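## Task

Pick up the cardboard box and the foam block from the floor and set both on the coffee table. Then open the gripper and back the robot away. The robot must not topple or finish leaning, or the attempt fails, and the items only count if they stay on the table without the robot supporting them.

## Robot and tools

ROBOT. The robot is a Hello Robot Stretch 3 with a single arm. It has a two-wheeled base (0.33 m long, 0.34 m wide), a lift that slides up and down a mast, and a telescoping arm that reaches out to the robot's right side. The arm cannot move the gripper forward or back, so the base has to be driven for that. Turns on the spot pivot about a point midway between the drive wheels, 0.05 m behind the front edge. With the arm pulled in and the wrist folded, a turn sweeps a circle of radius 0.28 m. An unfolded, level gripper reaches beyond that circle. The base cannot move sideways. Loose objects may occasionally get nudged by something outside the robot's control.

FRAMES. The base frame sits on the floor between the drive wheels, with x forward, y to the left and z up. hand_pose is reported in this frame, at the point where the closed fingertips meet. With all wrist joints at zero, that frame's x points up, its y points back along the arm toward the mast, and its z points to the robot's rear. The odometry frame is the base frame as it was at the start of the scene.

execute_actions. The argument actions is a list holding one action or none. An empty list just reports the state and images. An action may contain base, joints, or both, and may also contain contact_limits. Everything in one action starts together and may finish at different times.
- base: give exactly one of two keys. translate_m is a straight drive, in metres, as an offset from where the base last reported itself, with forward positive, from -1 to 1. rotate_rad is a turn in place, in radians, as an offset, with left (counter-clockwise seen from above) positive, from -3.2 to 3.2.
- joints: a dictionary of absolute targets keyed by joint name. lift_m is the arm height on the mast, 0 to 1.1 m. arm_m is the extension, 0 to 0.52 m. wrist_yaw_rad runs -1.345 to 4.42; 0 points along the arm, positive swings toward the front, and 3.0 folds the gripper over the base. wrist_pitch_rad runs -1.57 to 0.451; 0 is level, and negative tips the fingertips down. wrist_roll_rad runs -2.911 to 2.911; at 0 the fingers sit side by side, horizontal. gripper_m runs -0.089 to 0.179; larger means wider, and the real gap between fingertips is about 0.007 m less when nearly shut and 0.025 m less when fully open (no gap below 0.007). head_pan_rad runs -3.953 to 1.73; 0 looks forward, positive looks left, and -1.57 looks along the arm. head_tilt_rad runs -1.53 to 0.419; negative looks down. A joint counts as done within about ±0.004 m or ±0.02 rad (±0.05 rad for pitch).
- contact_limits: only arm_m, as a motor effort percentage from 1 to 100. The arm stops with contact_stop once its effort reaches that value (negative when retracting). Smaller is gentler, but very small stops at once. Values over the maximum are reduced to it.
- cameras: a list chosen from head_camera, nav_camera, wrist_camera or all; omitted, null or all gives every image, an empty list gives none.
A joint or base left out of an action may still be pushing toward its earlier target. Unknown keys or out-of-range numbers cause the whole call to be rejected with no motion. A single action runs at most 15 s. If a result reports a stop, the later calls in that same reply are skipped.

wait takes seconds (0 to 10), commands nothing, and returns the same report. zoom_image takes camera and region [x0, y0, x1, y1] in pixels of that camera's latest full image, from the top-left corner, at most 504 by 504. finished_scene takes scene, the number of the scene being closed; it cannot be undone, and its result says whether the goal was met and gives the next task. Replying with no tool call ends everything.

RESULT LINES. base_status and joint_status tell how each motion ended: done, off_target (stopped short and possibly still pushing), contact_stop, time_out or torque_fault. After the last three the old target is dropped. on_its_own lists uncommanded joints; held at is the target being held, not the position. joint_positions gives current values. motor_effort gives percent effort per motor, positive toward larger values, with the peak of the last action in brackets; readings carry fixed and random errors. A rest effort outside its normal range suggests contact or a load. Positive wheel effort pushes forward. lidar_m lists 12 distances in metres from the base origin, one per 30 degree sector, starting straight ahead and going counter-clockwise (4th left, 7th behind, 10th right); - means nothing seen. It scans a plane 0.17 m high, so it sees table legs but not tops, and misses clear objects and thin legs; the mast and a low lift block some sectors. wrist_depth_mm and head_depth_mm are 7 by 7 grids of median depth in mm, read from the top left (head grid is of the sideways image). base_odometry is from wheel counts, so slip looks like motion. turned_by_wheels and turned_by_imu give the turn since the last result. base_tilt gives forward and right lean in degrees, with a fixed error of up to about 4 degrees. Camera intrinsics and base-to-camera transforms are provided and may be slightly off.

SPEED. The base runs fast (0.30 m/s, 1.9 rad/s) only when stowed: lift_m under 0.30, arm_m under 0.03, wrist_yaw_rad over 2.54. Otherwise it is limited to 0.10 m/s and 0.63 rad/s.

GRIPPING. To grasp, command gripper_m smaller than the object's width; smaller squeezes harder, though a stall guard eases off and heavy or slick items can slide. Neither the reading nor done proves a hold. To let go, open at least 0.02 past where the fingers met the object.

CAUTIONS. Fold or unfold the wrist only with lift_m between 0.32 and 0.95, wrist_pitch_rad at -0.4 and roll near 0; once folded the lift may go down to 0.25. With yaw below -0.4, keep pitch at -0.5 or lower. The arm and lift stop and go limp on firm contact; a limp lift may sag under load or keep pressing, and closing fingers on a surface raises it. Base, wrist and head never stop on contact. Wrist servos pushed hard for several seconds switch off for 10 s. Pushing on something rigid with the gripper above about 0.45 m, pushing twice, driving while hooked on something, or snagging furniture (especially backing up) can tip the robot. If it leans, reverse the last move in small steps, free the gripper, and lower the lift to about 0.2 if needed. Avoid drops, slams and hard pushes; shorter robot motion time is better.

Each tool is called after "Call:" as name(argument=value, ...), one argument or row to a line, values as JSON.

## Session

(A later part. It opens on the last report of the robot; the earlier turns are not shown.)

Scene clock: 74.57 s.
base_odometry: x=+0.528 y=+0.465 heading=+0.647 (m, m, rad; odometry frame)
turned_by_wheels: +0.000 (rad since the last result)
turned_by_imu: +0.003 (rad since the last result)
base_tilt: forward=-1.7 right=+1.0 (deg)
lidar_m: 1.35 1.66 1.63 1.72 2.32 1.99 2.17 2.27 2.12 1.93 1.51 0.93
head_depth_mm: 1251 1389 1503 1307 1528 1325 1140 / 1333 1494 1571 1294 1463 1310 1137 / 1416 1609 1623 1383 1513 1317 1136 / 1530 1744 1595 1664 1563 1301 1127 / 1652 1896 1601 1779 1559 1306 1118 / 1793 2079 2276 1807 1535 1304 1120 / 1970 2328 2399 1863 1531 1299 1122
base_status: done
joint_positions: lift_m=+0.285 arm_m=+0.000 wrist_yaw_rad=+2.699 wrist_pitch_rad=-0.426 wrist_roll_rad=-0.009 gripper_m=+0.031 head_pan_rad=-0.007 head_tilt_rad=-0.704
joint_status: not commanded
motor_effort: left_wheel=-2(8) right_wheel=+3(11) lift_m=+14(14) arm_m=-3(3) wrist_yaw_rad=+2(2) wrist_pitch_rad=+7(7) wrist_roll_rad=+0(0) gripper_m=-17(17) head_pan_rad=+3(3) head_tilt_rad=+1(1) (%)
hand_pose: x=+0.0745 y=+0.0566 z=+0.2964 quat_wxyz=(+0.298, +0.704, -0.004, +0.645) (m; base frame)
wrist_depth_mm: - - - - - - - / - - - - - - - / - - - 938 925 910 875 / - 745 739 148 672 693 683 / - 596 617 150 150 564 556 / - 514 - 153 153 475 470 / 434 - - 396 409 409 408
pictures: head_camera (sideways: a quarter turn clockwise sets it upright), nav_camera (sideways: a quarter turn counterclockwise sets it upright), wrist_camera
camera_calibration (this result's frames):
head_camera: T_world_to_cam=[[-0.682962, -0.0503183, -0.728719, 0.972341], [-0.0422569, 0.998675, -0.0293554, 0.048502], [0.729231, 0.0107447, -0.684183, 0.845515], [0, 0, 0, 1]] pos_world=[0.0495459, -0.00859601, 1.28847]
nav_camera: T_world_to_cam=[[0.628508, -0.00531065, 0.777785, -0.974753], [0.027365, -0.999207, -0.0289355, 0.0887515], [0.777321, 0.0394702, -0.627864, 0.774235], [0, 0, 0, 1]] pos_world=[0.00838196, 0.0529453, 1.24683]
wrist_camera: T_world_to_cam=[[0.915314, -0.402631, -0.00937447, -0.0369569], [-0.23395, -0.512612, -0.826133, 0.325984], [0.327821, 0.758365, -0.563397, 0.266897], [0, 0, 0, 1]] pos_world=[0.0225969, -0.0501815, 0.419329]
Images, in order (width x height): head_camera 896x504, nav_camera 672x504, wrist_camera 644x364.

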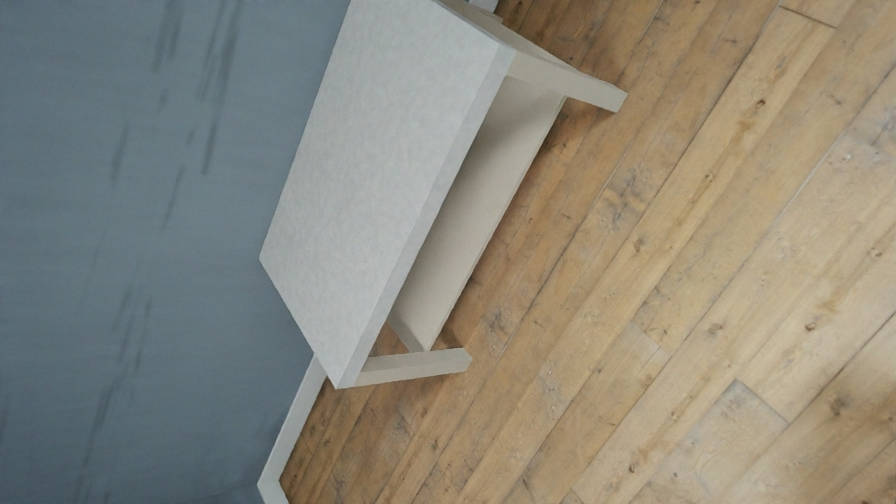

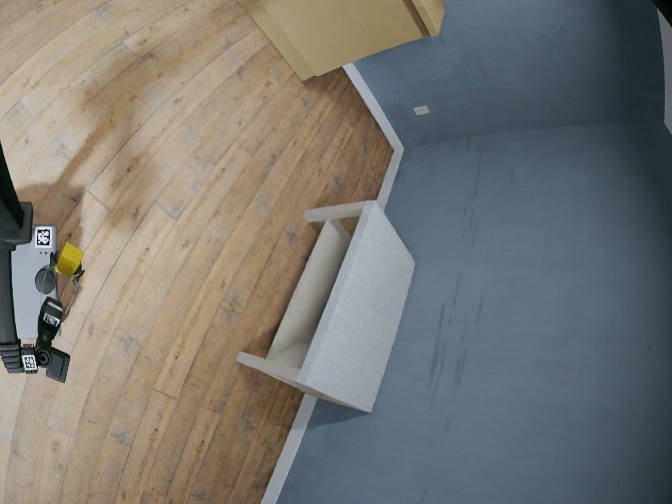

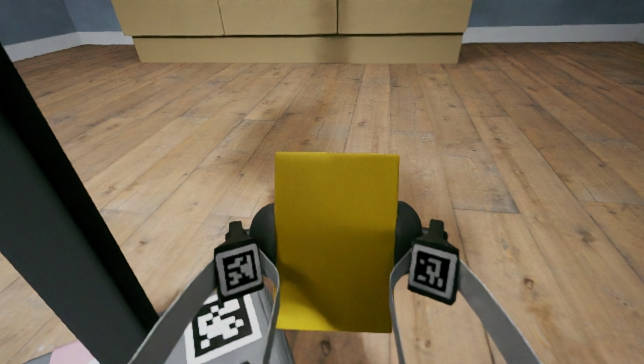

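Call:
execute_actions(
  actions=[
    {"base":{"translate_m":0.72}},
  ],
  cameras=[],
)

Call:
execute_actions(
  actions=[
    {"base":{"rotate_rad":0.92}},
  ],
  cameras=[],
)

Call:
execute_actions(
  actions=[
    {"joints":{"lift_m":0.64,"head_pan_rad":-1.57,"head_tilt_rad":-1.0}},
  ],
  cameras=[],
)

Call:
execute_actions(
  actions=[
    {"joints":{"wrist_yaw_rad":0}},
  ],
  cameras=[],
)

Call:
execute_actions(
  actions=[
    {"joints":{"wrist_pitch_rad":-1.5,"arm_m":0.36}},
  ],
  cameras=["head_camera","wrist_camera"],
)

Scene clock: 87.00 s.
base_odometry: x=+1.102 y=+0.898 heading=+0.646 (m, m, rad; odometry frame)
turned_by_wheels: +0.000 (rad since the last result)
turned_by_imu: +0.003 (rad since the last result)
base_tilt: forward=-1.8 right=+0.9 (deg)
lidar_m: 0.94 0.67 1.24 1.30 1.88 2.65 2.87 2.88 2.50 1.17 0.39 0.88
head_depth_mm: 736 815 908 1041 1020 859 742 / 781 872 985 1140 1011 854 755 / 835 942 1077 1185 1013 851 1011 / 899 1013 1183 1237 1008 869 1108 / 970 1113 1305 1416 1000 910 1134 / 1048 1212 1451 1748 1006 1228 1118 / 1145 1361 1638 1845 1488 1294 1120
base_status: done
joint_positions: lift_m=+0.285 arm_m=+0.000 wrist_yaw_rad=+2.699 wrist_pitch_rad=-0.426 wrist_roll_rad=-0.009 gripper_m=+0.031 head_pan_rad=-0.007 head_tilt_rad=-0.704
joint_status: not commanded
motor_effort: left_wheel=-1(7) right_wheel=+3(12) lift_m=+14(14) arm_m=-3(3) wrist_yaw_rad=+3(1) wrist_pitch_rad=+7(7) wrist_roll_rad=+0(0) gripper_m=-17(16) head_pan_rad=+3(3) head_tilt_rad=+0(2) (%)
hand_pose: x=+0.0745 y=+0.0566 z=+0.2964 quat_wxyz=(+0.298, +0.704, -0.004, +0.645) (m; base frame)
wrist_depth_mm: - - - - - - - / - - - - - - - / - - - 949 922 827 570 / - 739 733 148 675 663 495 / - 603 608 150 150 559 554 / - 514 - 153 153 473 470 / 436 - - 396 412 411 404
pictures: none
No camera images: the call's "cameras" was empty. Leave "cameras" out to get every camera's image.

Scene clock: 88.83 s.
base_odometry: x=+1.102 y=+0.898 heading=+1.566 (m, m, rad; odometry frame)
turned_by_wheels: +0.920 (rad since the last result)
turned_by_imu: +0.912 (rad since the last result)
base_tilt: forward=-1.8 right=+1.0 (deg)
lidar_m: 1.24 1.25 1.64 2.86 2.65 2.89 2.50 1.34 0.39 0.85 0.91 0.67
head_depth_mm: 1561 1782 2018 1949 1581 878 958 / 1553 1756 2065 1952 1579 1238 1141 / 1536 1756 2043 1917 1561 1315 1134 / 1540 1743 2051 1920 1546 1303 1132 / 1533 1706 1940 1822 1552 1303 1126 / 1470 1192 1350 1603 1558 1304 1126 / 1473 1177 1344 1601 1536 1296 1123
base_status: done
joint_positions: lift_m=+0.285 arm_m=+0.000 wrist_yaw_rad=+2.699 wrist_pitch_rad=-0.426 wrist_roll_rad=-0.009 gripper_m=+0.031 head_pan_rad=-0.007 head_tilt_rad=-0.704
joint_status: not commanded
motor_effort: left_wheel=-1(9) right_wheel=+3(12) lift_m=+14(14) arm_m=-4(4) wrist_yaw_rad=+3(1) wrist_pitch_rad=+7(7) wrist_roll_rad=+0(0) gripper_m=-16(16) head_pan_rad=+3(3) head_tilt_rad=+0(0) (%)
hand_pose: x=+0.0745 y=+0.0566 z=+0.2964 quat_wxyz=(+0.298, +0.704, -0.004, +0.645) (m; base frame)
wrist_depth_mm: - - - - - - 923 / - - - - - - - / - - - 967 916 915 885 / - 744 744 148 671 689 679 / - 604 617 150 150 567 556 / - 513 - 153 153 480 466 / 437 - - 397 406 409 406
pictures: none
No camera images: the call's "cameras" was empty. Leave "cameras" out to get every camera's image.

Scene clock: 92.90 s.
base_odometry: x=+1.102 y=+0.898 heading=+1.566 (m, m, rad; odometry frame)
turned_by_wheels: +0.000 (rad since the last result)
turned_by_imu: +0.001 (rad since the last result)
base_tilt: forward=-1.7 right=+1.0 (deg)
lidar_m: 1.24 1.25 1.64 2.86 2.64 2.88 2.50 1.34 0.39 0.85 0.91 0.67
head_depth_mm: 819 974 1232 1489 1336 1190 1089 / 815 978 1149 1010 898 - - / 813 979 1111 967 887 1196 - / 815 978 1105 961 888 - - / 812 983 1097 967 891 1187 1066 / 810 971 1098 961 894 1191 1092 / 809 973 1094 955 891 1184 1078
base_status: not commanded
joint_positions: lift_m=+0.640 arm_m=+0.000 wrist_yaw_rad=+2.699 wrist_pitch_rad=-0.426 wrist_roll_rad=-0.009 gripper_m=+0.031 head_pan_rad=-1.563 head_tilt_rad=-0.988
joint_status: all done
motor_effort: left_wheel=-1(1) right_wheel=+2(3) lift_m=+29(29) arm_m=-4(3) wrist_yaw_rad=+1(0) wrist_pitch_rad=+7(7) wrist_roll_rad=+0(0) gripper_m=-17(15) head_pan_rad=-4(42) head_tilt_rad=-4(19) (%)
hand_pose: x=+0.0745 y=+0.0566 z=+0.6505 quat_wxyz=(+0.298, +0.704, -0.004, +0.645) (m; base frame)
wrist_depth_mm: - - - - - - 920 / - - - - - - 965 / - - - - - - - / - - - 148 - - - / - - - 150 150 - - / 900 942 853 153 153 868 859 / 796 - 777 737 747 751 757
pictures: none
No camera images: the call's "cameras" was empty. Leave "cameras" out to get every camera's image.

Scene clock: 95.27 s.
base_odometry: x=+1.102 y=+0.898 heading=+1.566 (m, m, rad; odometry frame)
turned_by_wheels: +0.000 (rad since the last result)
turned_by_imu: +0.000 (rad since the last result)
base_tilt: forward=-1.8 right=+0.9 (deg)
lidar_m: 1.24 1.25 1.64 2.87 2.65 2.88 2.50 1.34 0.39 0.85 0.91 0.67
head_depth_mm: 819 980 1240 1488 1332 1203 1095 / 813 986 1155 1009 904 - - / 812 984 1105 967 891 - - / 812 979 1105 967 897 1195 - / 810 982 1094 959 894 1183 1084 / 813 977 1104 961 891 1191 1078 / 810 978 1092 959 893 1182 1084
base_status: not commanded
joint_positions: lift_m=+0.640 arm_m=+0.000 wrist_yaw_rad=+0.002 wrist_pitch_rad=-0.426 wrist_roll_rad=-0.009 gripper_m=+0.031 head_pan_rad=-1.563 head_tilt_rad=-0.988
joint_status: all done
motor_effort: left_wheel=-1(2) right_wheel=+3(3) lift_m=+29(29) arm_m=-4(3) wrist_yaw_rad=-1(6) wrist_pitch_rad=+7(7) wrist_roll_rad=+1(0) gripper_m=-16(16) head_pan_rad=-3(3) head_tilt_rad=-4(4) (%)
hand_pose: x=-0.0210 y=-0.3687 z=+0.6505 quat_wxyz=(+0.695, +0.151, -0.688, -0.148) (m; base frame)
wrist_depth_mm: 561 560 563 571 572 578 584 / 612 609 622 629 634 637 644 / 669 675 676 683 685 704 712 / 585 579 566 148 517 782 794 / 467 463 476 151 151 860 885 / 391 385 366 153 153 826 868 / 332 331 327 307 316 318 747
pictures: none
No camera images: the call's "cameras" was empty. Leave "cameras" out to get every camera's image.

Scene clock: 99.13 s.
base_odometry: x=+1.102 y=+0.898 heading=+1.566 (m, m, rad; odometry frame)
turned_by_wheels: +0.000 (rad since the last result)
turned_by_imu: +0.001 (rad since the last result)
base_tilt: forward=-1.9 right=+1.0 (deg)
lidar_m: 1.24 1.25 1.64 2.86 2.64 2.88 2.50 1.34 0.39 0.85 0.91 0.67
head_depth_mm: 815 983 1239 1486 1338 1202 1088 / 815 979 1215 1480 - - - / 812 981 - 950 901 1220 - / 812 978 1104 925 899 1206 - / 810 982 1105 963 894 1186 1077 / 814 976 1096 954 891 1185 1074 / 809 978 1093 954 894 1179 1072
base_status: not commanded
joint_positions: lift_m=+0.640 arm_m=+0.360 wrist_yaw_rad=+0.000 wrist_pitch_rad=-1.494 wrist_roll_rad=-0.009 gripper_m=+0.031 head_pan_rad=-1.563 head_tilt_rad=-0.988
joint_status: all done
motor_effort: left_wheel=-1(2) right_wheel=+2(3) lift_m=+28(29) arm_m=+4(4) wrist_yaw_rad=+1(1) wrist_pitch_rad=-2(10) wrist_roll_rad=+1(0) gripper_m=-16(16) head_pan_rad=-3(3) head_tilt_rad=-5(6) (%)
hand_pose: x=-0.0216 y=-0.5003 z=+0.5209 quat_wxyz=(+0.521, +0.482, -0.516, -0.479) (m; base frame)
wrist_depth_mm: 228 227 223 220 218 216 213 / 233 230 226 224 221 218 217 / 237 233 231 227 225 222 220 / 240 237 234 148 227 225 222 / 243 240 238 151 150 230 226 / 249 245 242 153 153 232 230 / 253 250 246 243 239 237 234
pictures: head_camera (sideways: a quarter turn clockwise sets it upright), wrist_camera
camera_calibration (this result's frames):
head_camera: T_world_to_cam=[[-0.0616329, 0.859038, -0.508188, 0.681214], [0.997905, 0.0630836, -0.0143895, 0.0226649], [0.0196972, -0.50801, -0.861126, 1.07992], [0, 0, 0, 1]] pos_world=[-0.00190346, -0.0380109, 1.27645]
wrist_camera: T_world_to_cam=[[-0.999569, -0.00458023, -0.029003, -0.00314979], [-0.00733132, 0.995405, 0.095472, 0.482884], [0.0284325, 0.0956434, -0.99501, 0.734032], [0, 0, 0, 1]] pos_world=[-0.0204786, -0.550885, 0.684176]
Images, in order (width x height): head_camera 896x504, wrist_camera 644x364.

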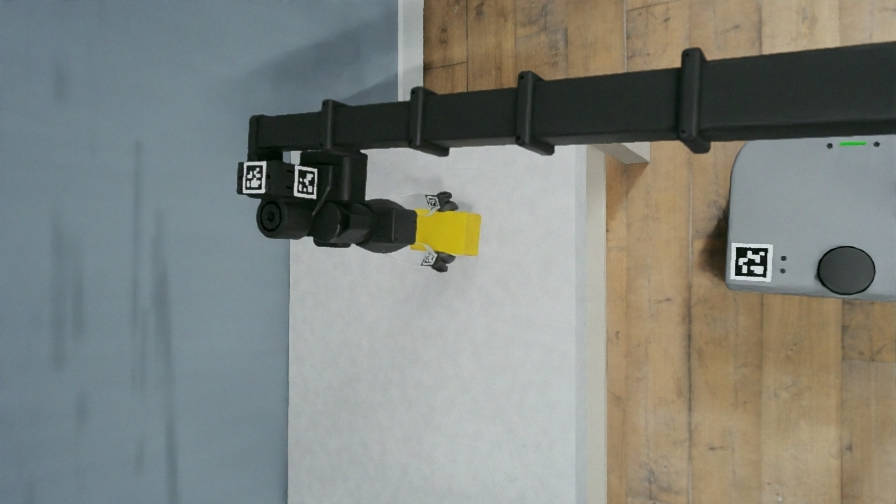

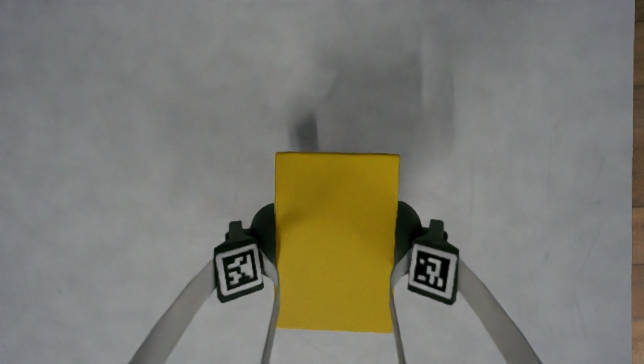

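Call:
execute_actions(
  actions=[
    {"joints":{"arm_m":0.46,"lift_m":0.608}},
  ],
  cameras=[],
)

Call:
execute_actions(
  actions=[
    {"joints":{"gripper_m":0.15}},
  ],
  cameras=[],
)

Call:
execute_actions(
  actions=[
    {"joints":{"lift_m":0.68}},
  ],
  cameras=["wrist_camera"],
)

Call:
execute_actions(
  actions=[
    {"base":{"translate_m":-0.7},"joints":{"arm_m":0.25,"head_pan_rad":-2.2}},
  ],
  cameras=[],
)

Call:
execute_actions(
  actions=[
    {"base":{"translate_m":-0.9},"joints":{"lift_m":0.35,"head_pan_rad":-1.75}},
  ],
  cameras=["head_camera","wrist_camera"],
)

Scene clock: 109.77 s.
base_odometry: x=+1.102 y=+0.898 heading=+1.566 (m, m, rad; odometry frame)
turned_by_wheels: +0.000 (rad since the last result)
turned_by_imu: +0.001 (rad since the last result)
base_tilt: forward=-1.7 right=+1.0 (deg)
lidar_m: 1.24 1.25 1.65 2.86 2.66 2.88 2.50 1.34 0.39 0.85 0.91 0.67
head_depth_mm: 817 985 1247 1482 1338 1200 1094 / 812 977 1235 1487 - - - / 813 952 1059 965 896 1211 - / 810 973 1102 948 895 1213 - / 812 977 1089 959 894 1186 1086 / 808 983 1092 962 894 1181 1078 / 810 977 1092 956 890 1180 1073
base_status: not commanded
joint_positions: lift_m=+0.608 arm_m=+0.460 wrist_yaw_rad=+0.000 wrist_pitch_rad=-1.495 wrist_roll_rad=-0.009 gripper_m=+0.031 head_pan_rad=-1.563 head_tilt_rad=-0.988
joint_status: all done
motor_effort: left_wheel=-1(1) right_wheel=+2(3) lift_m=+14(25) arm_m=+4(4) wrist_yaw_rad=+0(2) wrist_pitch_rad=-1(2) wrist_roll_rad=+0(0) gripper_m=-17(16) head_pan_rad=-3(3) head_tilt_rad=-4(5) (%)
hand_pose: x=-0.0216 y=-0.6001 z=+0.4898 quat_wxyz=(+0.521, +0.483, -0.516, -0.479) (m; base frame)
wrist_depth_mm: 198 195 192 190 187 186 183 / 201 199 197 193 191 189 186 / 204 202 200 198 194 192 189 / 207 206 201 148 196 194 193 / 212 208 206 150 150 198 195 / 215 212 210 153 153 200 200 / 219 215 213 209 208 205 202
pictures: none
No camera images: the call's "cameras" was empty. Leave "cameras" out to get every camera's image.

Scene clock: 111.47 s.
base_odometry: x=+1.102 y=+0.898 heading=+1.566 (m, m, rad; odometry frame)
turned_by_wheels: +0.000 (rad since the last result)
turned_by_imu: +0.000 (rad since the last result)
base_tilt: forward=-1.8 right=+1.1 (deg)
lidar_m: 1.24 1.25 1.64 2.86 2.65 2.88 2.49 1.34 0.39 0.85 0.91 0.67
head_depth_mm: 814 982 1246 1474 1334 1197 1087 / 813 982 1231 1480 - - - / 817 951 1066 969 904 1216 - / 812 980 1102 952 900 1209 - / 811 980 1097 959 899 1195 1082 / 810 974 1091 955 895 1188 1080 / 808 972 1095 957 893 1180 1078
base_status: not commanded
joint_positions: lift_m=+0.608 arm_m=+0.460 wrist_yaw_rad=+0.000 wrist_pitch_rad=-1.495 wrist_roll_rad=-0.009 gripper_m=+0.150 head_pan_rad=-1.563 head_tilt_rad=-0.988
joint_status: all done
motor_effort: left_wheel=-1(1) right_wheel=+2(3) lift_m=+14(14) arm_m=+4(4) wrist_yaw_rad=+0(0) wrist_pitch_rad=-1(1) wrist_roll_rad=+0(0) gripper_m=+0(95) head_pan_rad=-3(3) head_tilt_rad=-4(4) (%)
hand_pose: x=-0.0216 y=-0.6001 z=+0.4898 quat_wxyz=(+0.521, +0.483, -0.516, -0.479) (m; base frame)
wrist_depth_mm: 198 195 193 191 188 186 184 / 200 199 197 193 191 189 187 / 204 202 199 197 194 192 189 / 208 206 203 155 197 194 192 / 211 208 206 157 200 197 196 / 215 - 209 161 203 202 198 / 219 216 213 209 208 203 202
pictures: none
No camera images: the call's "cameras" was empty. Leave "cameras" out to get every camera's image.

Scene clock: 112.97 s.
base_odometry: x=+1.102 y=+0.898 heading=+1.566 (m, m, rad; odometry frame)
turned_by_wheels: +0.000 (rad since the last result)
turned_by_imu: +0.000 (rad since the last result)
base_tilt: forward=-1.7 right=+1.0 (deg)
lidar_m: 1.24 1.25 1.64 2.86 2.65 2.89 2.50 1.34 0.39 0.85 0.91 0.67
head_depth_mm: 815 984 1233 1490 1331 1212 1105 / 814 948 1194 - - - - / 811 - 1085 966 904 1214 - / 814 979 1082 956 893 1208 - / 809 980 1100 963 895 1180 1077 / 810 975 1093 960 899 1185 1072 / 808 978 1096 960 890 1188 1083
base_status: not commanded
joint_positions: lift_m=+0.680 arm_m=+0.460 wrist_yaw_rad=+0.000 wrist_pitch_rad=-1.495 wrist_roll_rad=-0.009 gripper_m=+0.150 head_pan_rad=-1.563 head_tilt_rad=-0.988
joint_status: all done
motor_effort: left_wheel=-1(2) right_wheel=+2(3) lift_m=+28(30) arm_m=+4(4) wrist_yaw_rad=+1(0) wrist_pitch_rad=-1(1) wrist_roll_rad=+0(0) gripper_m=+1(1) head_pan_rad=-3(3) head_tilt_rad=-5(5) (%)
hand_pose: x=-0.0216 y=-0.6001 z=+0.5609 quat_wxyz=(+0.521, +0.483, -0.516, -0.479) (m; base frame)
wrist_depth_mm: 268 264 260 257 256 250 638 / 273 269 264 261 259 255 663 / 277 274 269 266 262 260 670 / 282 278 275 227 267 263 682 / 285 283 279 230 271 266 694 / 291 - 284 281 276 274 702 / 295 294 289 284 281 275 713
pictures: wrist_camera
camera_calibration (this result's frames):
wrist_camera: T_world_to_cam=[[-0.999569, -0.00454775, -0.0290079, -0.00242368], [-0.00732848, 0.995307, 0.096488, 0.57772], [0.028433, 0.096659, -0.994911, 0.783945], [0, 0, 0, 1]] pos_world=[-0.0204787, -0.650796, 0.724143]
Images, in order (width x height): wrist_camera 644x364.

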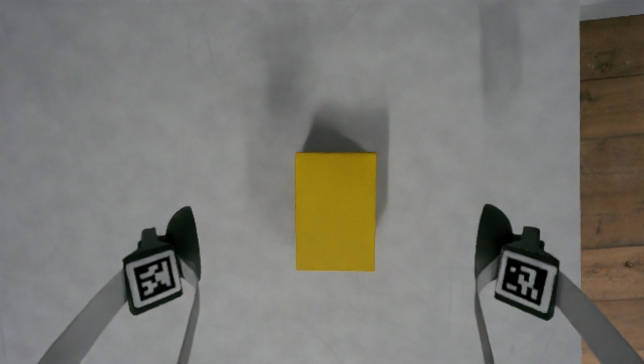

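Scene clock: 121.37 s.
base_odometry: x=+1.099 y=+0.198 heading=+1.566 (m, m, rad; odometry frame)
turned_by_wheels: +0.000 (rad since the last result)
turned_by_imu: +0.001 (rad since the last result)
base_tilt: forward=-1.8 right=+1.0 (deg)
lidar_m: 1.33 1.96 2.57 2.51 2.84 2.28 1.80 1.37 0.98 0.93 0.95 0.57
head_depth_mm: 1421 1857 1732 1516 1332 1219 - / 1272 1617 1733 1501 1328 1226 - / 1163 1431 1685 1498 1347 - - / 1087 1305 1608 1497 - 1226 - / 1000 1191 1469 1559 1305 1208 1064 / 923 1088 1274 1450 1326 1186 1080 / 866 999 1135 - 1300 1186 1076
base_status: done
joint_positions: lift_m=+0.680 arm_m=+0.250 wrist_yaw_rad=+0.000 wrist_pitch_rad=-1.495 wrist_roll_rad=-0.009 gripper_m=+0.150 head_pan_rad=-2.193 head_tilt_rad=-0.988
joint_status: all done
motor_effort: left_wheel=-1(6) right_wheel=+2(4) lift_m=+28(28) arm_m=-3(4) wrist_yaw_rad=-1(0) wrist_pitch_rad=-1(1) wrist_roll_rad=+0(0) gripper_m=+0(0) head_pan_rad=-3(34) head_tilt_rad=-4(4) (%)
hand_pose: x=-0.0216 y=-0.3906 z=+0.5609 quat_wxyz=(+0.521, +0.483, -0.516, -0.479) (m; base frame)
wrist_depth_mm: 565 694 695 691 675 669 649 / 575 697 708 691 682 679 662 / 589 722 707 690 689 688 683 / 577 724 722 713 703 699 693 / 753 742 724 720 719 703 688 / 765 - 743 745 719 715 704 / 785 770 757 740 - 728 727
pictures: none
No camera images: the call's "cameras" was empty. Leave "cameras" out to get every camera's image.

Scene clock: 131.60 s.
base_odometry: x=+1.095 y=-0.701 heading=+1.566 (m, m, rad; odometry frame)
turned_by_wheels: +0.000 (rad since the last result)
turned_by_imu: +0.001 (rad since the last result)
base_tilt: forward=-1.8 right=+1.0 (deg)
lidar_m: 1.39 2.87 2.62 2.47 1.62 1.42 0.91 1.37 1.01 0.95 1.01 1.32
head_depth_mm: 973 1186 1535 1515 1347 1203 1123 / 951 1157 1483 1490 1324 1209 - / 926 1125 1423 1507 1340 1210 - / 907 1090 1386 1515 1295 1202 - / 881 1069 1340 1482 1305 1189 1081 / 855 1041 1306 1483 1319 1184 1076 / 860 1024 1269 1456 1320 1187 1076
base_status: done
joint_positions: lift_m=+0.350 arm_m=+0.250 wrist_yaw_rad=+0.000 wrist_pitch_rad=-1.495 wrist_roll_rad=-0.009 gripper_m=+0.150 head_pan_rad=-1.757 head_tilt_rad=-0.988
joint_status: all done
motor_effort: left_wheel=-2(6) right_wheel=+2(4) lift_m=+14(25) arm_m=-3(4) wrist_yaw_rad=+0(2) wrist_pitch_rad=-1(1) wrist_roll_rad=+0(0) gripper_m=+0(1) head_pan_rad=+4(31) head_tilt_rad=-4(4) (%)
hand_pose: x=-0.0216 y=-0.3906 z=+0.2318 quat_wxyz=(+0.521, +0.483, -0.516, -0.479) (m; base frame)
wrist_depth_mm: 388 383 379 374 367 362 362 / 392 387 387 375 376 370 363 / 399 391 388 385 381 375 368 / 408 401 397 389 386 382 375 / 410 407 401 397 393 390 380 / 417 - 410 403 399 397 389 / 427 422 417 409 407 398 393
pictures: head_camera (sideways: a quarter turn clockwise sets it upright), wrist_camera
camera_calibration (this result's frames):
head_camera: T_world_to_cam=[[0.10493, 0.854836, -0.508178, 0.680185], [0.991378, -0.130244, -0.0143889, 0.0227039], [-0.0784873, -0.502286, -0.861132, 1.08052], [0, 0, 0, 1]] pos_world=[-0.00907268, -0.0357583, 1.27645]
wrist_camera: T_world_to_cam=[[-0.999568, -0.00479621, -0.0290087, -0.0111154], [-0.00758047, 0.99529, 0.0966459, 0.40096], [0.0284085, 0.096824, -0.994896, 0.436346], [0, 0, 0, 1]] pos_world=[-0.0204671, -0.441374, 0.395046]
Images, in order (width x height): head_camera 896x504, wrist_camera 644x364.

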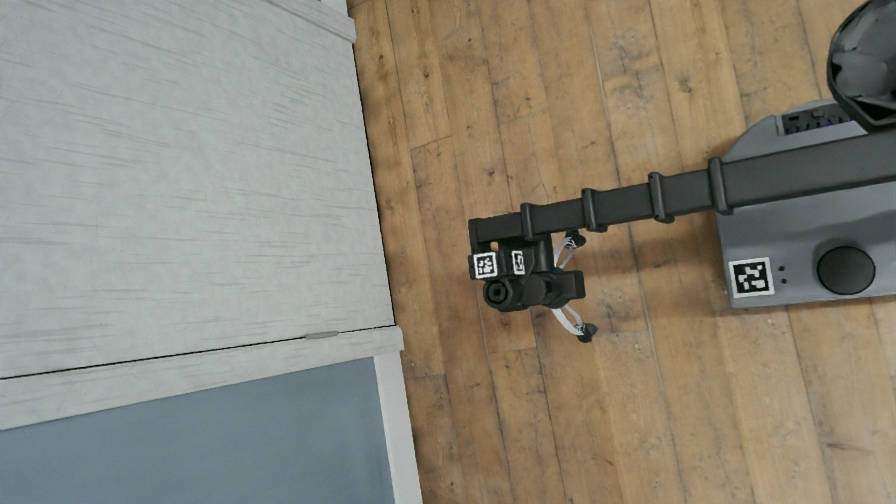

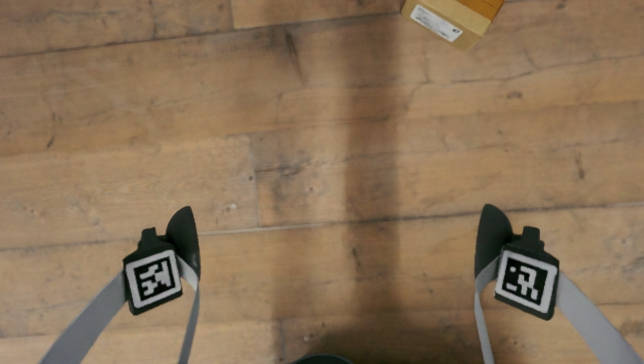

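Call:
execute_actions(
  actions=[
    {"base":{"translate_m":-0.13},"joints":{"arm_m":0.43}},
  ],
  cameras=["head_camera","wrist_camera"],
)

Scene clock: 136.40 s.
base_odometry: x=+1.094 y=-0.831 heading=+1.566 (m, m, rad; odometry frame)
turned_by_wheels: +0.000 (rad since the last result)
turned_by_imu: +0.001 (rad since the last result)
base_tilt: forward=-1.8 right=+1.0 (deg)
lidar_m: 1.51 2.99 2.66 2.47 1.84 1.29 0.78 1.25 1.02 0.96 1.01 1.32
head_depth_mm: 976 1199 1568 1504 1332 1191 1112 / 954 1164 1478 1502 1332 1195 - / 935 1136 1441 1494 1337 1208 - / 912 1105 1371 1469 1332 1207 - / 890 1070 1340 1479 1327 1191 1081 / 877 1047 1262 1483 1314 1181 1071 / 844 1015 1279 1452 1315 1185 1078
base_status: done
joint_positions: lift_m=+0.350 arm_m=+0.430 wrist_yaw_rad=+0.000 wrist_pitch_rad=-1.495 wrist_roll_rad=-0.009 gripper_m=+0.150 head_pan_rad=-1.757 head_tilt_rad=-0.988
joint_status: all done
motor_effort: left_wheel=+0(7) right_wheel=+2(4) lift_m=+14(14) arm_m=+3(2) wrist_yaw_rad=+0(1) wrist_pitch_rad=-1(1) wrist_roll_rad=+0(0) gripper_m=+0(1) head_pan_rad=+3(3) head_tilt_rad=-5(4) (%)
hand_pose: x=-0.0216 y=-0.5700 z=+0.2318 quat_wxyz=(+0.521, +0.483, -0.516, -0.479) (m; base frame)
wrist_depth_mm: 385 383 377 372 368 364 359 / 394 385 386 379 373 367 364 / 400 395 390 381 382 375 371 / 405 401 397 341 385 379 375 / 411 407 404 400 395 384 381 / 418 - 408 404 399 395 385 / 426 421 418 407 405 399 393
pictures: head_camera (sideways: a quarter turn clockwise sets it upright), wrist_camera
camera_calibration (this result's frames):
head_camera: T_world_to_cam=[[0.104872, 0.854844, -0.508178, 0.680185], [0.991386, -0.130177, -0.0143889, 0.0227038], [-0.0784531, -0.502291, -0.861132, 1.08052], [0, 0, 0, 1]] pos_world=[-0.00907025, -0.0357593, 1.27645]
wrist_camera: T_world_to_cam=[[-0.999568, -0.00469003, -0.0290088, -0.0119148], [-0.0074754, 0.995289, 0.0966687, 0.579509], [0.0284187, 0.0968438, -0.994894, 0.453727], [0, 0, 0, 1]] pos_world=[-0.0204719, -0.620775, 0.395044]
Images, in order (width x height): head_camera 896x504, wrist_camera 644x364.

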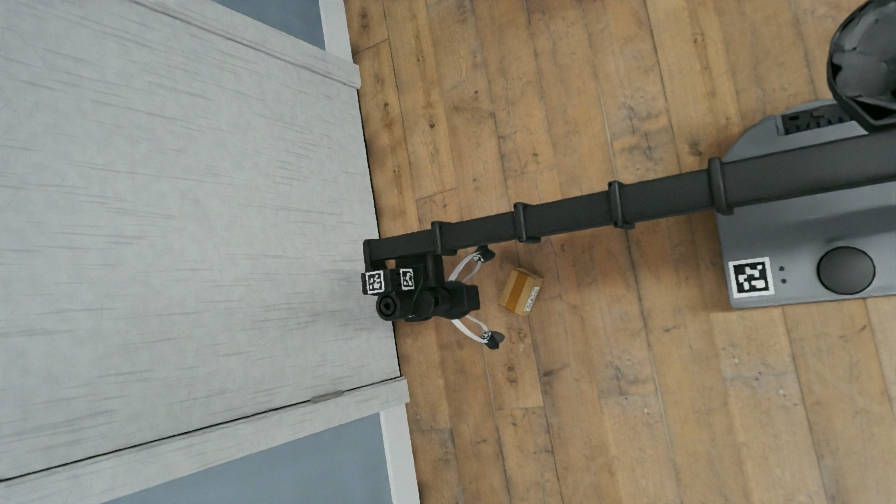

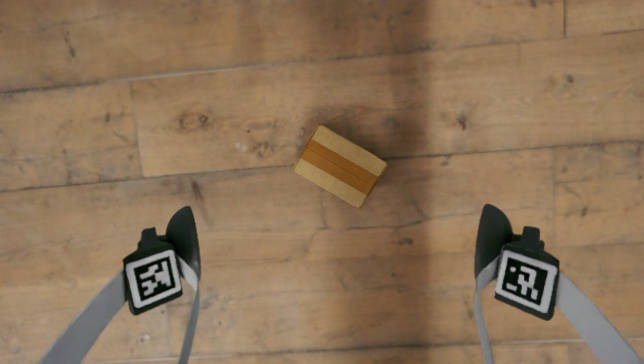

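Call:
execute_actions(
  actions=[
    {"joints":{"arm_m":0.46,"lift_m":0.24,"wrist_roll_rad":-1.05}},
  ],
  cameras=["wrist_camera"],
)

Scene clock: 141.97 s.
base_odometry: x=+1.094 y=-0.831 heading=+1.566 (m, m, rad; odometry frame)
turned_by_wheels: +0.000 (rad since the last result)
turned_by_imu: +0.001 (rad since the last result)
base_tilt: forward=-1.8 right=+1.0 (deg)
lidar_m: 1.51 2.98 2.65 2.47 1.84 1.29 0.78 1.25 1.02 0.96 1.01 1.33
head_depth_mm: 979 1201 1577 1512 1329 1202 1109 / 956 1163 1488 1504 1339 1194 - / 928 1132 1444 1492 1332 1214 - / 909 1102 1392 1490 1314 1206 - / 891 1070 1332 1510 1327 1190 1085 / 867 1041 1273 1489 1321 1193 1072 / 843 1014 1281 1464 1307 1183 1079
base_status: not commanded
joint_positions: lift_m=+0.240 arm_m=+0.460 wrist_yaw_rad=+0.000 wrist_pitch_rad=-1.495 wrist_roll_rad=-1.046 gripper_m=+0.150 head_pan_rad=-1.757 head_tilt_rad=-0.988
joint_status: all done
motor_effort: left_wheel=-1(0) right_wheel=+2(2) lift_m=+14(14) arm_m=+4(5) wrist_yaw_rad=+1(1) wrist_pitch_rad=-1(1) wrist_roll_rad=-1(1) gripper_m=-1(0) head_pan_rad=+4(3) head_tilt_rad=-5(4) (%)
hand_pose: x=-0.0215 y=-0.6001 z=+0.1218 quat_wxyz=(+0.708, +0.657, -0.190, -0.177) (m; base frame)
wrist_depth_mm: 258 259 260 261 263 266 268 / 263 264 267 268 270 272 276 / 268 270 271 274 275 277 280 / 274 276 278 230 282 283 286 / 280 282 287 237 289 290 293 / 288 - 292 295 296 299 301 / 293 297 299 301 303 306 308
pictures: wrist_camera
camera_calibration (this result's frames):
wrist_camera: T_world_to_cam=[[-0.505976, -0.861838, 0.0349637, -0.526666], [-0.852169, 0.505747, 0.134271, 0.303581], [-0.133403, 0.0381429, -0.990328, 0.307947], [0, 0, 0, 1]] pos_world=[0.0333023, -0.619182, 0.282621]
Images, in order (width x height): wrist_camera 644x364.

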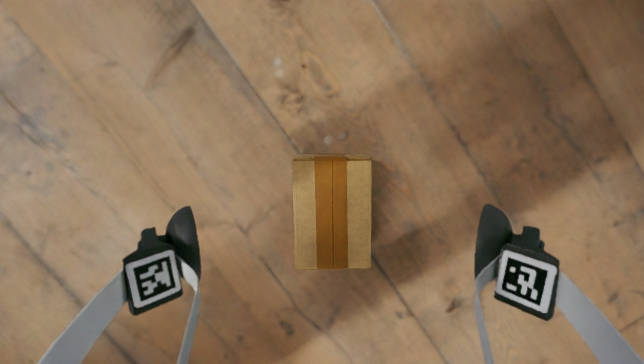

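Call:
execute_actions(
  actions=[
    {"joints":{"lift_m":0.15}},
  ],
  cameras=[],
)

Call:
execute_actions(
  actions=[
    {"joints":{"gripper_m":0.02}},
  ],
  cameras=["wrist_camera"],
)

Call:
execute_actions(
  actions=[
    {"base":{"translate_m":1.0},"joints":{"lift_m":0.64}},
  ],
  cameras=["wrist_camera"],
)

Call:
execute_actions(
  actions=[
    {"base":{"translate_m":0.72},"joints":{"arm_m":0.31,"wrist_roll_rad":0,"head_pan_rad":-1.57}},
  ],
  cameras=["wrist_camera","head_camera"],
)

Scene clock: 150.40 s.
base_odometry: x=+1.094 y=-0.831 heading=+1.566 (m, m, rad; odometry frame)
turned_by_wheels: +0.000 (rad since the last result)
turned_by_imu: +0.001 (rad since the last result)
base_tilt: forward=-1.8 right=+1.1 (deg)
lidar_m: 1.51 3.00 2.66 2.47 1.84 1.29 0.78 1.24 1.02 0.96 1.01 1.33
head_depth_mm: 981 1198 1571 1507 1332 1203 1082 / 958 1157 1490 1507 1335 1190 - / 933 1138 1446 1496 1332 1218 - / 913 1104 1385 1553 1332 1209 - / 893 1070 1335 1520 1332 1195 1075 / 868 1041 1271 1487 1322 1182 1080 / 848 1015 1288 1450 1310 1185 1070
base_status: not commanded
joint_positions: lift_m=+0.150 arm_m=+0.460 wrist_yaw_rad=+0.000 wrist_pitch_rad=-1.495 wrist_roll_rad=-1.046 gripper_m=+0.150 head_pan_rad=-1.757 head_tilt_rad=-0.988
joint_status: all done
motor_effort: left_wheel=-1(1) right_wheel=+2(2) lift_m=+14(15) arm_m=+4(4) wrist_yaw_rad=+1(1) wrist_pitch_rad=-1(1) wrist_roll_rad=-1(1) gripper_m=+0(0) head_pan_rad=+3(4) head_tilt_rad=-5(4) (%)
hand_pose: x=-0.0215 y=-0.6001 z=+0.0318 quat_wxyz=(+0.708, +0.657, -0.190, -0.177) (m; base frame)
wrist_depth_mm: 175 176 177 178 179 180 182 / 178 180 180 182 183 184 186 / 182 184 185 186 187 190 189 / 187 188 189 141 190 193 195 / 191 191 194 144 195 197 199 / 196 - 199 147 200 203 203 / 199 201 203 151 206 208 209
pictures: none
No camera images: the call's "cameras" was empty. Leave "cameras" out to get every camera's image.

Scene clock: 152.20 s.
base_odometry: x=+1.094 y=-0.831 heading=+1.566 (m, m, rad; odometry frame)
turned_by_wheels: +0.000 (rad since the last result)
turned_by_imu: +0.000 (rad since the last result)
base_tilt: forward=-1.8 right=+1.1 (deg)
lidar_m: 1.52 2.98 2.65 2.47 1.84 1.29 0.78 1.25 1.02 0.96 1.01 1.33
head_depth_mm: 980 1203 1573 1514 1338 1194 1087 / 958 1165 1499 1490 1338 1200 - / 940 1129 1450 1500 1332 1217 - / 912 1098 1391 1539 1336 1212 - / 892 1073 1336 1524 1320 1189 1083 / 872 1044 1274 1484 1323 1186 1072 / 847 1010 1282 1467 1310 1179 1076
base_status: not commanded
joint_positions: lift_m=+0.150 arm_m=+0.460 wrist_yaw_rad=+0.000 wrist_pitch_rad=-1.495 wrist_roll_rad=-1.047 gripper_m=+0.021 head_pan_rad=-1.757 head_tilt_rad=-0.988
joint_status: all done
motor_effort: left_wheel=-1(1) right_wheel=+2(2) lift_m=+14(14) arm_m=+4(4) wrist_yaw_rad=+1(0) wrist_pitch_rad=-1(1) wrist_roll_rad=-1(1) gripper_m=-21(100) head_pan_rad=+4(3) head_tilt_rad=-3(6) (%)
hand_pose: x=-0.0215 y=-0.6001 z=+0.0318 quat_wxyz=(+0.708, +0.657, -0.190, -0.177) (m; base frame)
wrist_depth_mm: 175 176 176 178 178 180 181 / 179 179 181 183 183 184 186 / 183 183 185 186 187 189 190 / 187 187 188 137 190 193 194 / 190 192 193 139 141 198 198 / 195 196 200 143 145 203 204 / 200 201 203 147 206 208 208
pictures: wrist_camera
camera_calibration (this result's frames):
wrist_camera: T_world_to_cam=[[-0.505921, -0.861871, 0.0349661, -0.523542], [-0.8522, 0.505692, 0.134275, 0.315636], [-0.13341, 0.0381345, -0.990327, 0.218805], [0, 0, 0, 1]] pos_world=[0.0333043, -0.619184, 0.192613]
Images, in order (width x height): wrist_camera 644x364.

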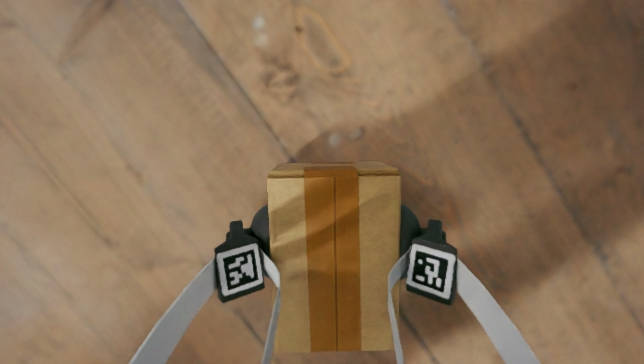

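Scene clock: 163.60 s.
base_odometry: x=+1.099 y=+0.168 heading=+1.566 (m, m, rad; odometry frame)
turned_by_wheels: +0.000 (rad since the last result)
turned_by_imu: +0.000 (rad since the last result)
base_tilt: forward=-1.9 right=+1.1 (deg)
lidar_m: 1.36 1.99 2.61 2.52 2.78 2.26 1.77 1.38 0.98 0.93 0.95 0.59
head_depth_mm: 941 1152 1490 1506 1342 1201 1101 / 919 1111 1422 1506 1346 - - / 893 1080 1359 1519 1307 1226 - / 876 1002 1379 1467 1323 1207 - / 852 985 1311 1467 1316 1192 1076 / 835 998 1249 1450 1326 1185 1072 / 816 974 1205 1437 1321 1183 1077
base_status: done
joint_positions: lift_m=+0.640 arm_m=+0.460 wrist_yaw_rad=+0.000 wrist_pitch_rad=-1.495 wrist_roll_rad=-1.047 gripper_m=+0.021 head_pan_rad=-1.757 head_tilt_rad=-0.988
joint_status: all done
motor_effort: left_wheel=-2(3) right_wheel=+2(10) lift_m=+29(30) arm_m=+3(3) wrist_yaw_rad=+1(1) wrist_pitch_rad=-1(1) wrist_roll_rad=-1(1) gripper_m=-21(20) head_pan_rad=+3(4) head_tilt_rad=-5(5) (%)
hand_pose: x=-0.0215 y=-0.6001 z=+0.5209 quat_wxyz=(+0.708, +0.657, -0.190, -0.177) (m; base frame)
wrist_depth_mm: 617 623 629 629 611 429 325 / 635 630 643 655 648 498 362 / 639 654 652 654 657 579 407 / 652 664 668 137 680 680 465 / 665 680 691 139 141 691 550 / 688 - 701 143 145 713 632 / - - 724 147 729 741 730
pictures: wrist_camera
camera_calibration (this result's frames):
wrist_camera: T_world_to_cam=[[-0.505921, -0.861871, 0.034966, -0.540643], [-0.8522, 0.505692, 0.134275, 0.249966], [-0.13341, 0.0381346, -0.990327, 0.703143], [0, 0, 0, 1]] pos_world=[0.0333043, -0.619185, 0.681681]
Images, in order (width x height): wrist_camera 644x364.

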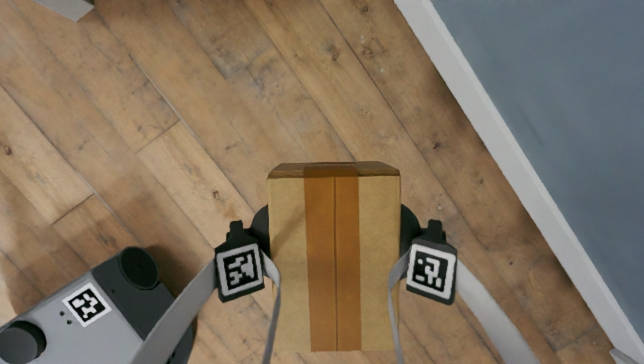

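Scene clock: 172.20 s.
base_odometry: x=+1.103 y=+0.888 heading=+1.566 (m, m, rad; odometry frame)
turned_by_wheels: +0.000 (rad since the last result)
turned_by_imu: +0.001 (rad since the last result)
base_tilt: forward=-1.9 right=+1.1 (deg)
lidar_m: 1.25 1.26 1.65 2.86 2.65 2.87 2.48 1.34 0.38 0.85 0.90 0.68
head_depth_mm: 814 986 1254 1490 1335 1206 1095 / 812 989 1185 1496 - - - / 810 976 - 959 905 1211 - / 806 981 1109 912 898 1212 - / 809 975 1092 961 900 1190 1078 / 806 967 1102 964 895 1181 1077 / 806 963 1089 956 891 1186 1071
base_status: done
joint_positions: lift_m=+0.640 arm_m=+0.310 wrist_yaw_rad=+0.000 wrist_pitch_rad=-1.495 wrist_roll_rad=-0.003 gripper_m=+0.021 head_pan_rad=-1.577 head_tilt_rad=-0.988
joint_status: all done
motor_effort: left_wheel=-1(4) right_wheel=+2(7) lift_m=+29(29) arm_m=-4(3) wrist_yaw_rad=-1(1) wrist_pitch_rad=-1(1) wrist_roll_rad=+1(1) gripper_m=-20(21) head_pan_rad=+4(20) head_tilt_rad=-6(6) (%)
hand_pose: x=-0.0216 y=-0.4506 z=+0.5209 quat_wxyz=(+0.519, +0.482, -0.517, -0.480) (m; base frame)
wrist_depth_mm: 230 226 223 178 217 214 214 / 233 228 227 223 222 218 216 / 235 234 232 229 225 222 220 / 240 237 234 137 227 225 224 / 244 241 238 139 141 229 226 / 249 245 243 143 145 233 230 / 254 252 246 147 238 236 236
pictures: head_camera (sideways: a quarter turn clockwise sets it upright), wrist_camera
camera_calibration (this result's frames):
head_camera: T_world_to_cam=[[-0.0498119, 0.859815, -0.508171, 0.68112], [0.998678, 0.0493528, -0.0143884, 0.0226588], [0.0127083, -0.508216, -0.861136, 1.07997], [0, 0, 0, 1]] pos_world=[-0.0024255, -0.0378968, 1.27645]
wrist_camera: T_world_to_cam=[[-0.999566, 0.000908793, -0.0294374, -0.000224176], [-0.00194902, 0.995292, 0.0969068, 0.432667], [0.0293869, 0.0969222, -0.994858, 0.72978], [0, 0, 0, 1]] pos_world=[-0.0208268, -0.501361, 0.684093]
Images, in order (width x height): head_camera 896x504, wrist_camera 644x364.

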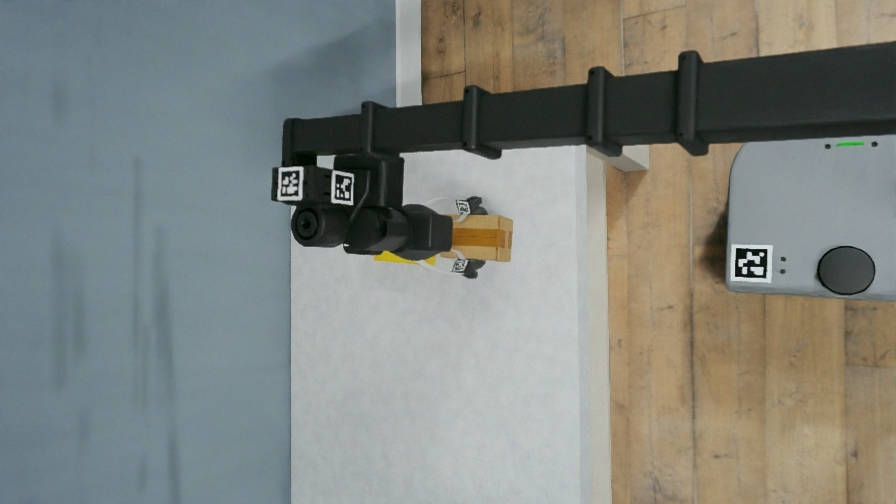

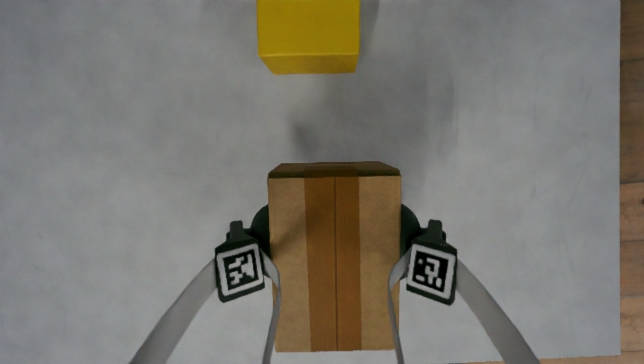

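Call:
execute_actions(
  actions=[
    {"joints":{"lift_m":0.601}},
  ],
  cameras=[],
)

Call:
execute_actions(
  actions=[
    {"joints":{"gripper_m":0.13}},
  ],
  cameras=[],
)

Call:
execute_actions(
  actions=[
    {"joints":{"lift_m":0.7,"arm_m":0.0}},
  ],
  cameras=["head_camera"],
)

Scene clock: 176.90 s.
base_odometry: x=+1.103 y=+0.888 heading=+1.566 (m, m, rad; odometry frame)
turned_by_wheels: +0.000 (rad since the last result)
turned_by_imu: +0.001 (rad since the last result)
base_tilt: forward=-1.7 right=+1.0 (deg)
lidar_m: 1.25 1.26 1.66 2.87 2.64 2.88 2.48 1.34 0.38 0.84 0.90 0.68
head_depth_mm: 817 987 1254 1473 1337 1206 1090 / 818 985 1240 1477 1323 - - / 810 983 1129 948 899 1210 - / 811 978 1108 927 886 1200 - / 810 972 1105 961 897 1191 1082 / 805 967 1094 959 898 1189 1077 / 803 968 1091 956 888 1182 1074
base_status: not commanded
joint_positions: lift_m=+0.601 arm_m=+0.310 wrist_yaw_rad=+0.000 wrist_pitch_rad=-1.495 wrist_roll_rad=-0.003 gripper_m=+0.021 head_pan_rad=-1.577 head_tilt_rad=-0.988
joint_status: all done
motor_effort: left_wheel=-1(2) right_wheel=+2(2) lift_m=+14(27) arm_m=-4(3) wrist_yaw_rad=+1(0) wrist_pitch_rad=-1(1) wrist_roll_rad=+1(2) gripper_m=-21(19) head_pan_rad=+4(3) head_tilt_rad=-5(5) (%)
hand_pose: x=-0.0216 y=-0.4506 z=+0.4828 quat_wxyz=(+0.519, +0.482, -0.517, -0.480) (m; base frame)
wrist_depth_mm: 191 189 186 142 181 180 178 / 194 192 190 187 185 182 180 / 198 195 193 191 187 185 183 / 201 199 196 137 190 189 186 / 203 203 198 139 141 192 188 / 208 205 204 142 145 194 192 / 212 209 206 146 200 198 196
pictures: none
No camera images: the call's "cameras" was empty. Leave "cameras" out to get every camera's image.

Scene clock: 178.50 s.
base_odometry: x=+1.103 y=+0.888 heading=+1.566 (m, m, rad; odometry frame)
turned_by_wheels: +0.000 (rad since the last result)
turned_by_imu: +0.000 (rad since the last result)
base_tilt: forward=-1.7 right=+1.0 (deg)
lidar_m: 1.25 1.26 1.65 2.86 2.64 2.88 2.49 1.35 0.38 0.85 0.91 0.68
head_depth_mm: 815 985 1248 1483 1335 1204 1086 / 817 986 1248 1487 1327 - - / 814 982 1128 952 901 1211 - / 811 977 1113 923 887 1214 - / 803 976 1099 958 899 1185 1079 / 807 969 1095 957 892 1177 1087 / 805 967 1088 955 895 1186 1076
base_status: not commanded
joint_positions: lift_m=+0.601 arm_m=+0.310 wrist_yaw_rad=+0.000 wrist_pitch_rad=-1.495 wrist_roll_rad=-0.003 gripper_m=+0.130 head_pan_rad=-1.577 head_tilt_rad=-0.988
joint_status: all done
motor_effort: left_wheel=-1(1) right_wheel=+2(2) lift_m=+14(14) arm_m=-3(3) wrist_yaw_rad=+1(1) wrist_pitch_rad=-1(1) wrist_roll_rad=+1(1) gripper_m=+0(92) head_pan_rad=+4(3) head_tilt_rad=-5(3) (%)
hand_pose: x=-0.0216 y=-0.4506 z=+0.4828 quat_wxyz=(+0.519, +0.482, -0.517, -0.480) (m; base frame)
wrist_depth_mm: 191 189 186 142 181 180 177 / 195 192 190 187 185 182 180 / 197 195 193 190 188 185 183 / 202 198 196 144 190 188 185 / 204 201 199 146 193 191 189 / 207 206 203 149 197 - 191 / 212 208 207 151 199 198 194
pictures: none
No camera images: the call's "cameras" was empty. Leave "cameras" out to get every camera's image.

Scene clock: 182.00 s.
base_odometry: x=+1.103 y=+0.888 heading=+1.566 (m, m, rad; odometry frame)
turned_by_wheels: +0.000 (rad since the last result)
turned_by_imu: +0.001 (rad since the last result)
base_tilt: forward=-1.8 right=+1.0 (deg)
lidar_m: 1.25 1.26 1.66 2.87 2.64 2.88 2.49 1.34 0.38 0.85 0.91 0.68
head_depth_mm: 818 990 1252 1482 1368 1203 - / 817 983 1209 1424 905 - - / 815 983 1101 969 888 - - / 809 977 1104 953 886 - - / 808 978 1097 958 892 1184 1080 / 801 974 1093 963 897 1187 1076 / 804 970 1095 959 894 1182 1081
base_status: not commanded
joint_positions: lift_m=+0.700 arm_m=+0.000 wrist_yaw_rad=+0.000 wrist_pitch_rad=-1.495 wrist_roll_rad=-0.003 gripper_m=+0.130 head_pan_rad=-1.577 head_tilt_rad=-0.988
joint_status: all done
motor_effort: left_wheel=-1(1) right_wheel=+1(2) lift_m=+28(30) arm_m=-4(3) wrist_yaw_rad=+0(1) wrist_pitch_rad=-1(1) wrist_roll_rad=+1(1) gripper_m=+0(1) head_pan_rad=+4(3) head_tilt_rad=-3(4) (%)
hand_pose: x=-0.0216 y=-0.1406 z=+0.5809 quat_wxyz=(+0.519, +0.482, -0.517, -0.480) (m; base frame)
wrist_depth_mm: 288 295 313 564 514 679 673 / 582 725 724 704 710 694 683 / 756 743 732 710 713 709 691 / 763 748 756 741 - 708 711 / 776 771 760 744 - 721 715 / 786 782 764 757 - - 722 / 812 781 787 762 758 752 739
pictures: head_camera (sideways: a quarter turn clockwise sets it upright)
camera_calibration (this result's frames):
head_camera: T_world_to_cam=[[-0.0498656, 0.859819, -0.508159, 0.681104], [0.998675, 0.0494155, -0.0143876, 0.0226577], [0.0127401, -0.508203, -0.861143, 1.07998], [0, 0, 0, 1]] pos_world=[-0.00242313, -0.0378969, 1.27645]
Images, in order (width x height): head_camera 896x504.

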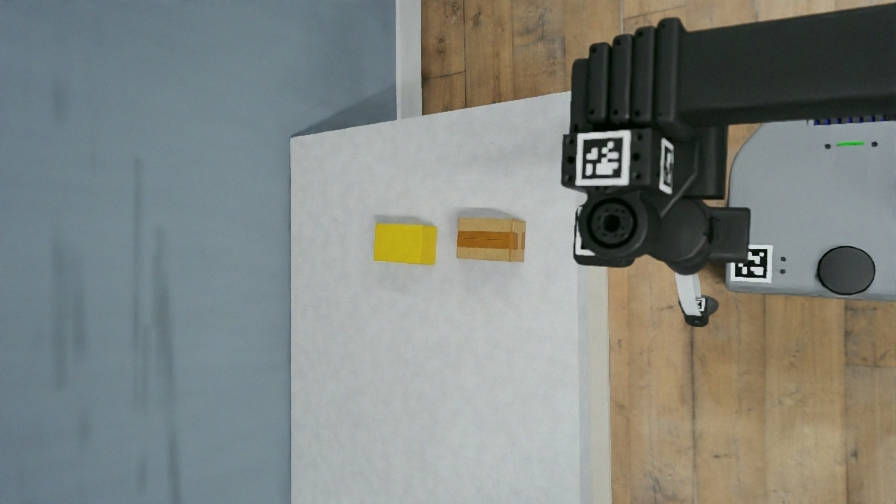

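Call:
finished_scene(
  scene=1,
)

The scene is finished: the task was done.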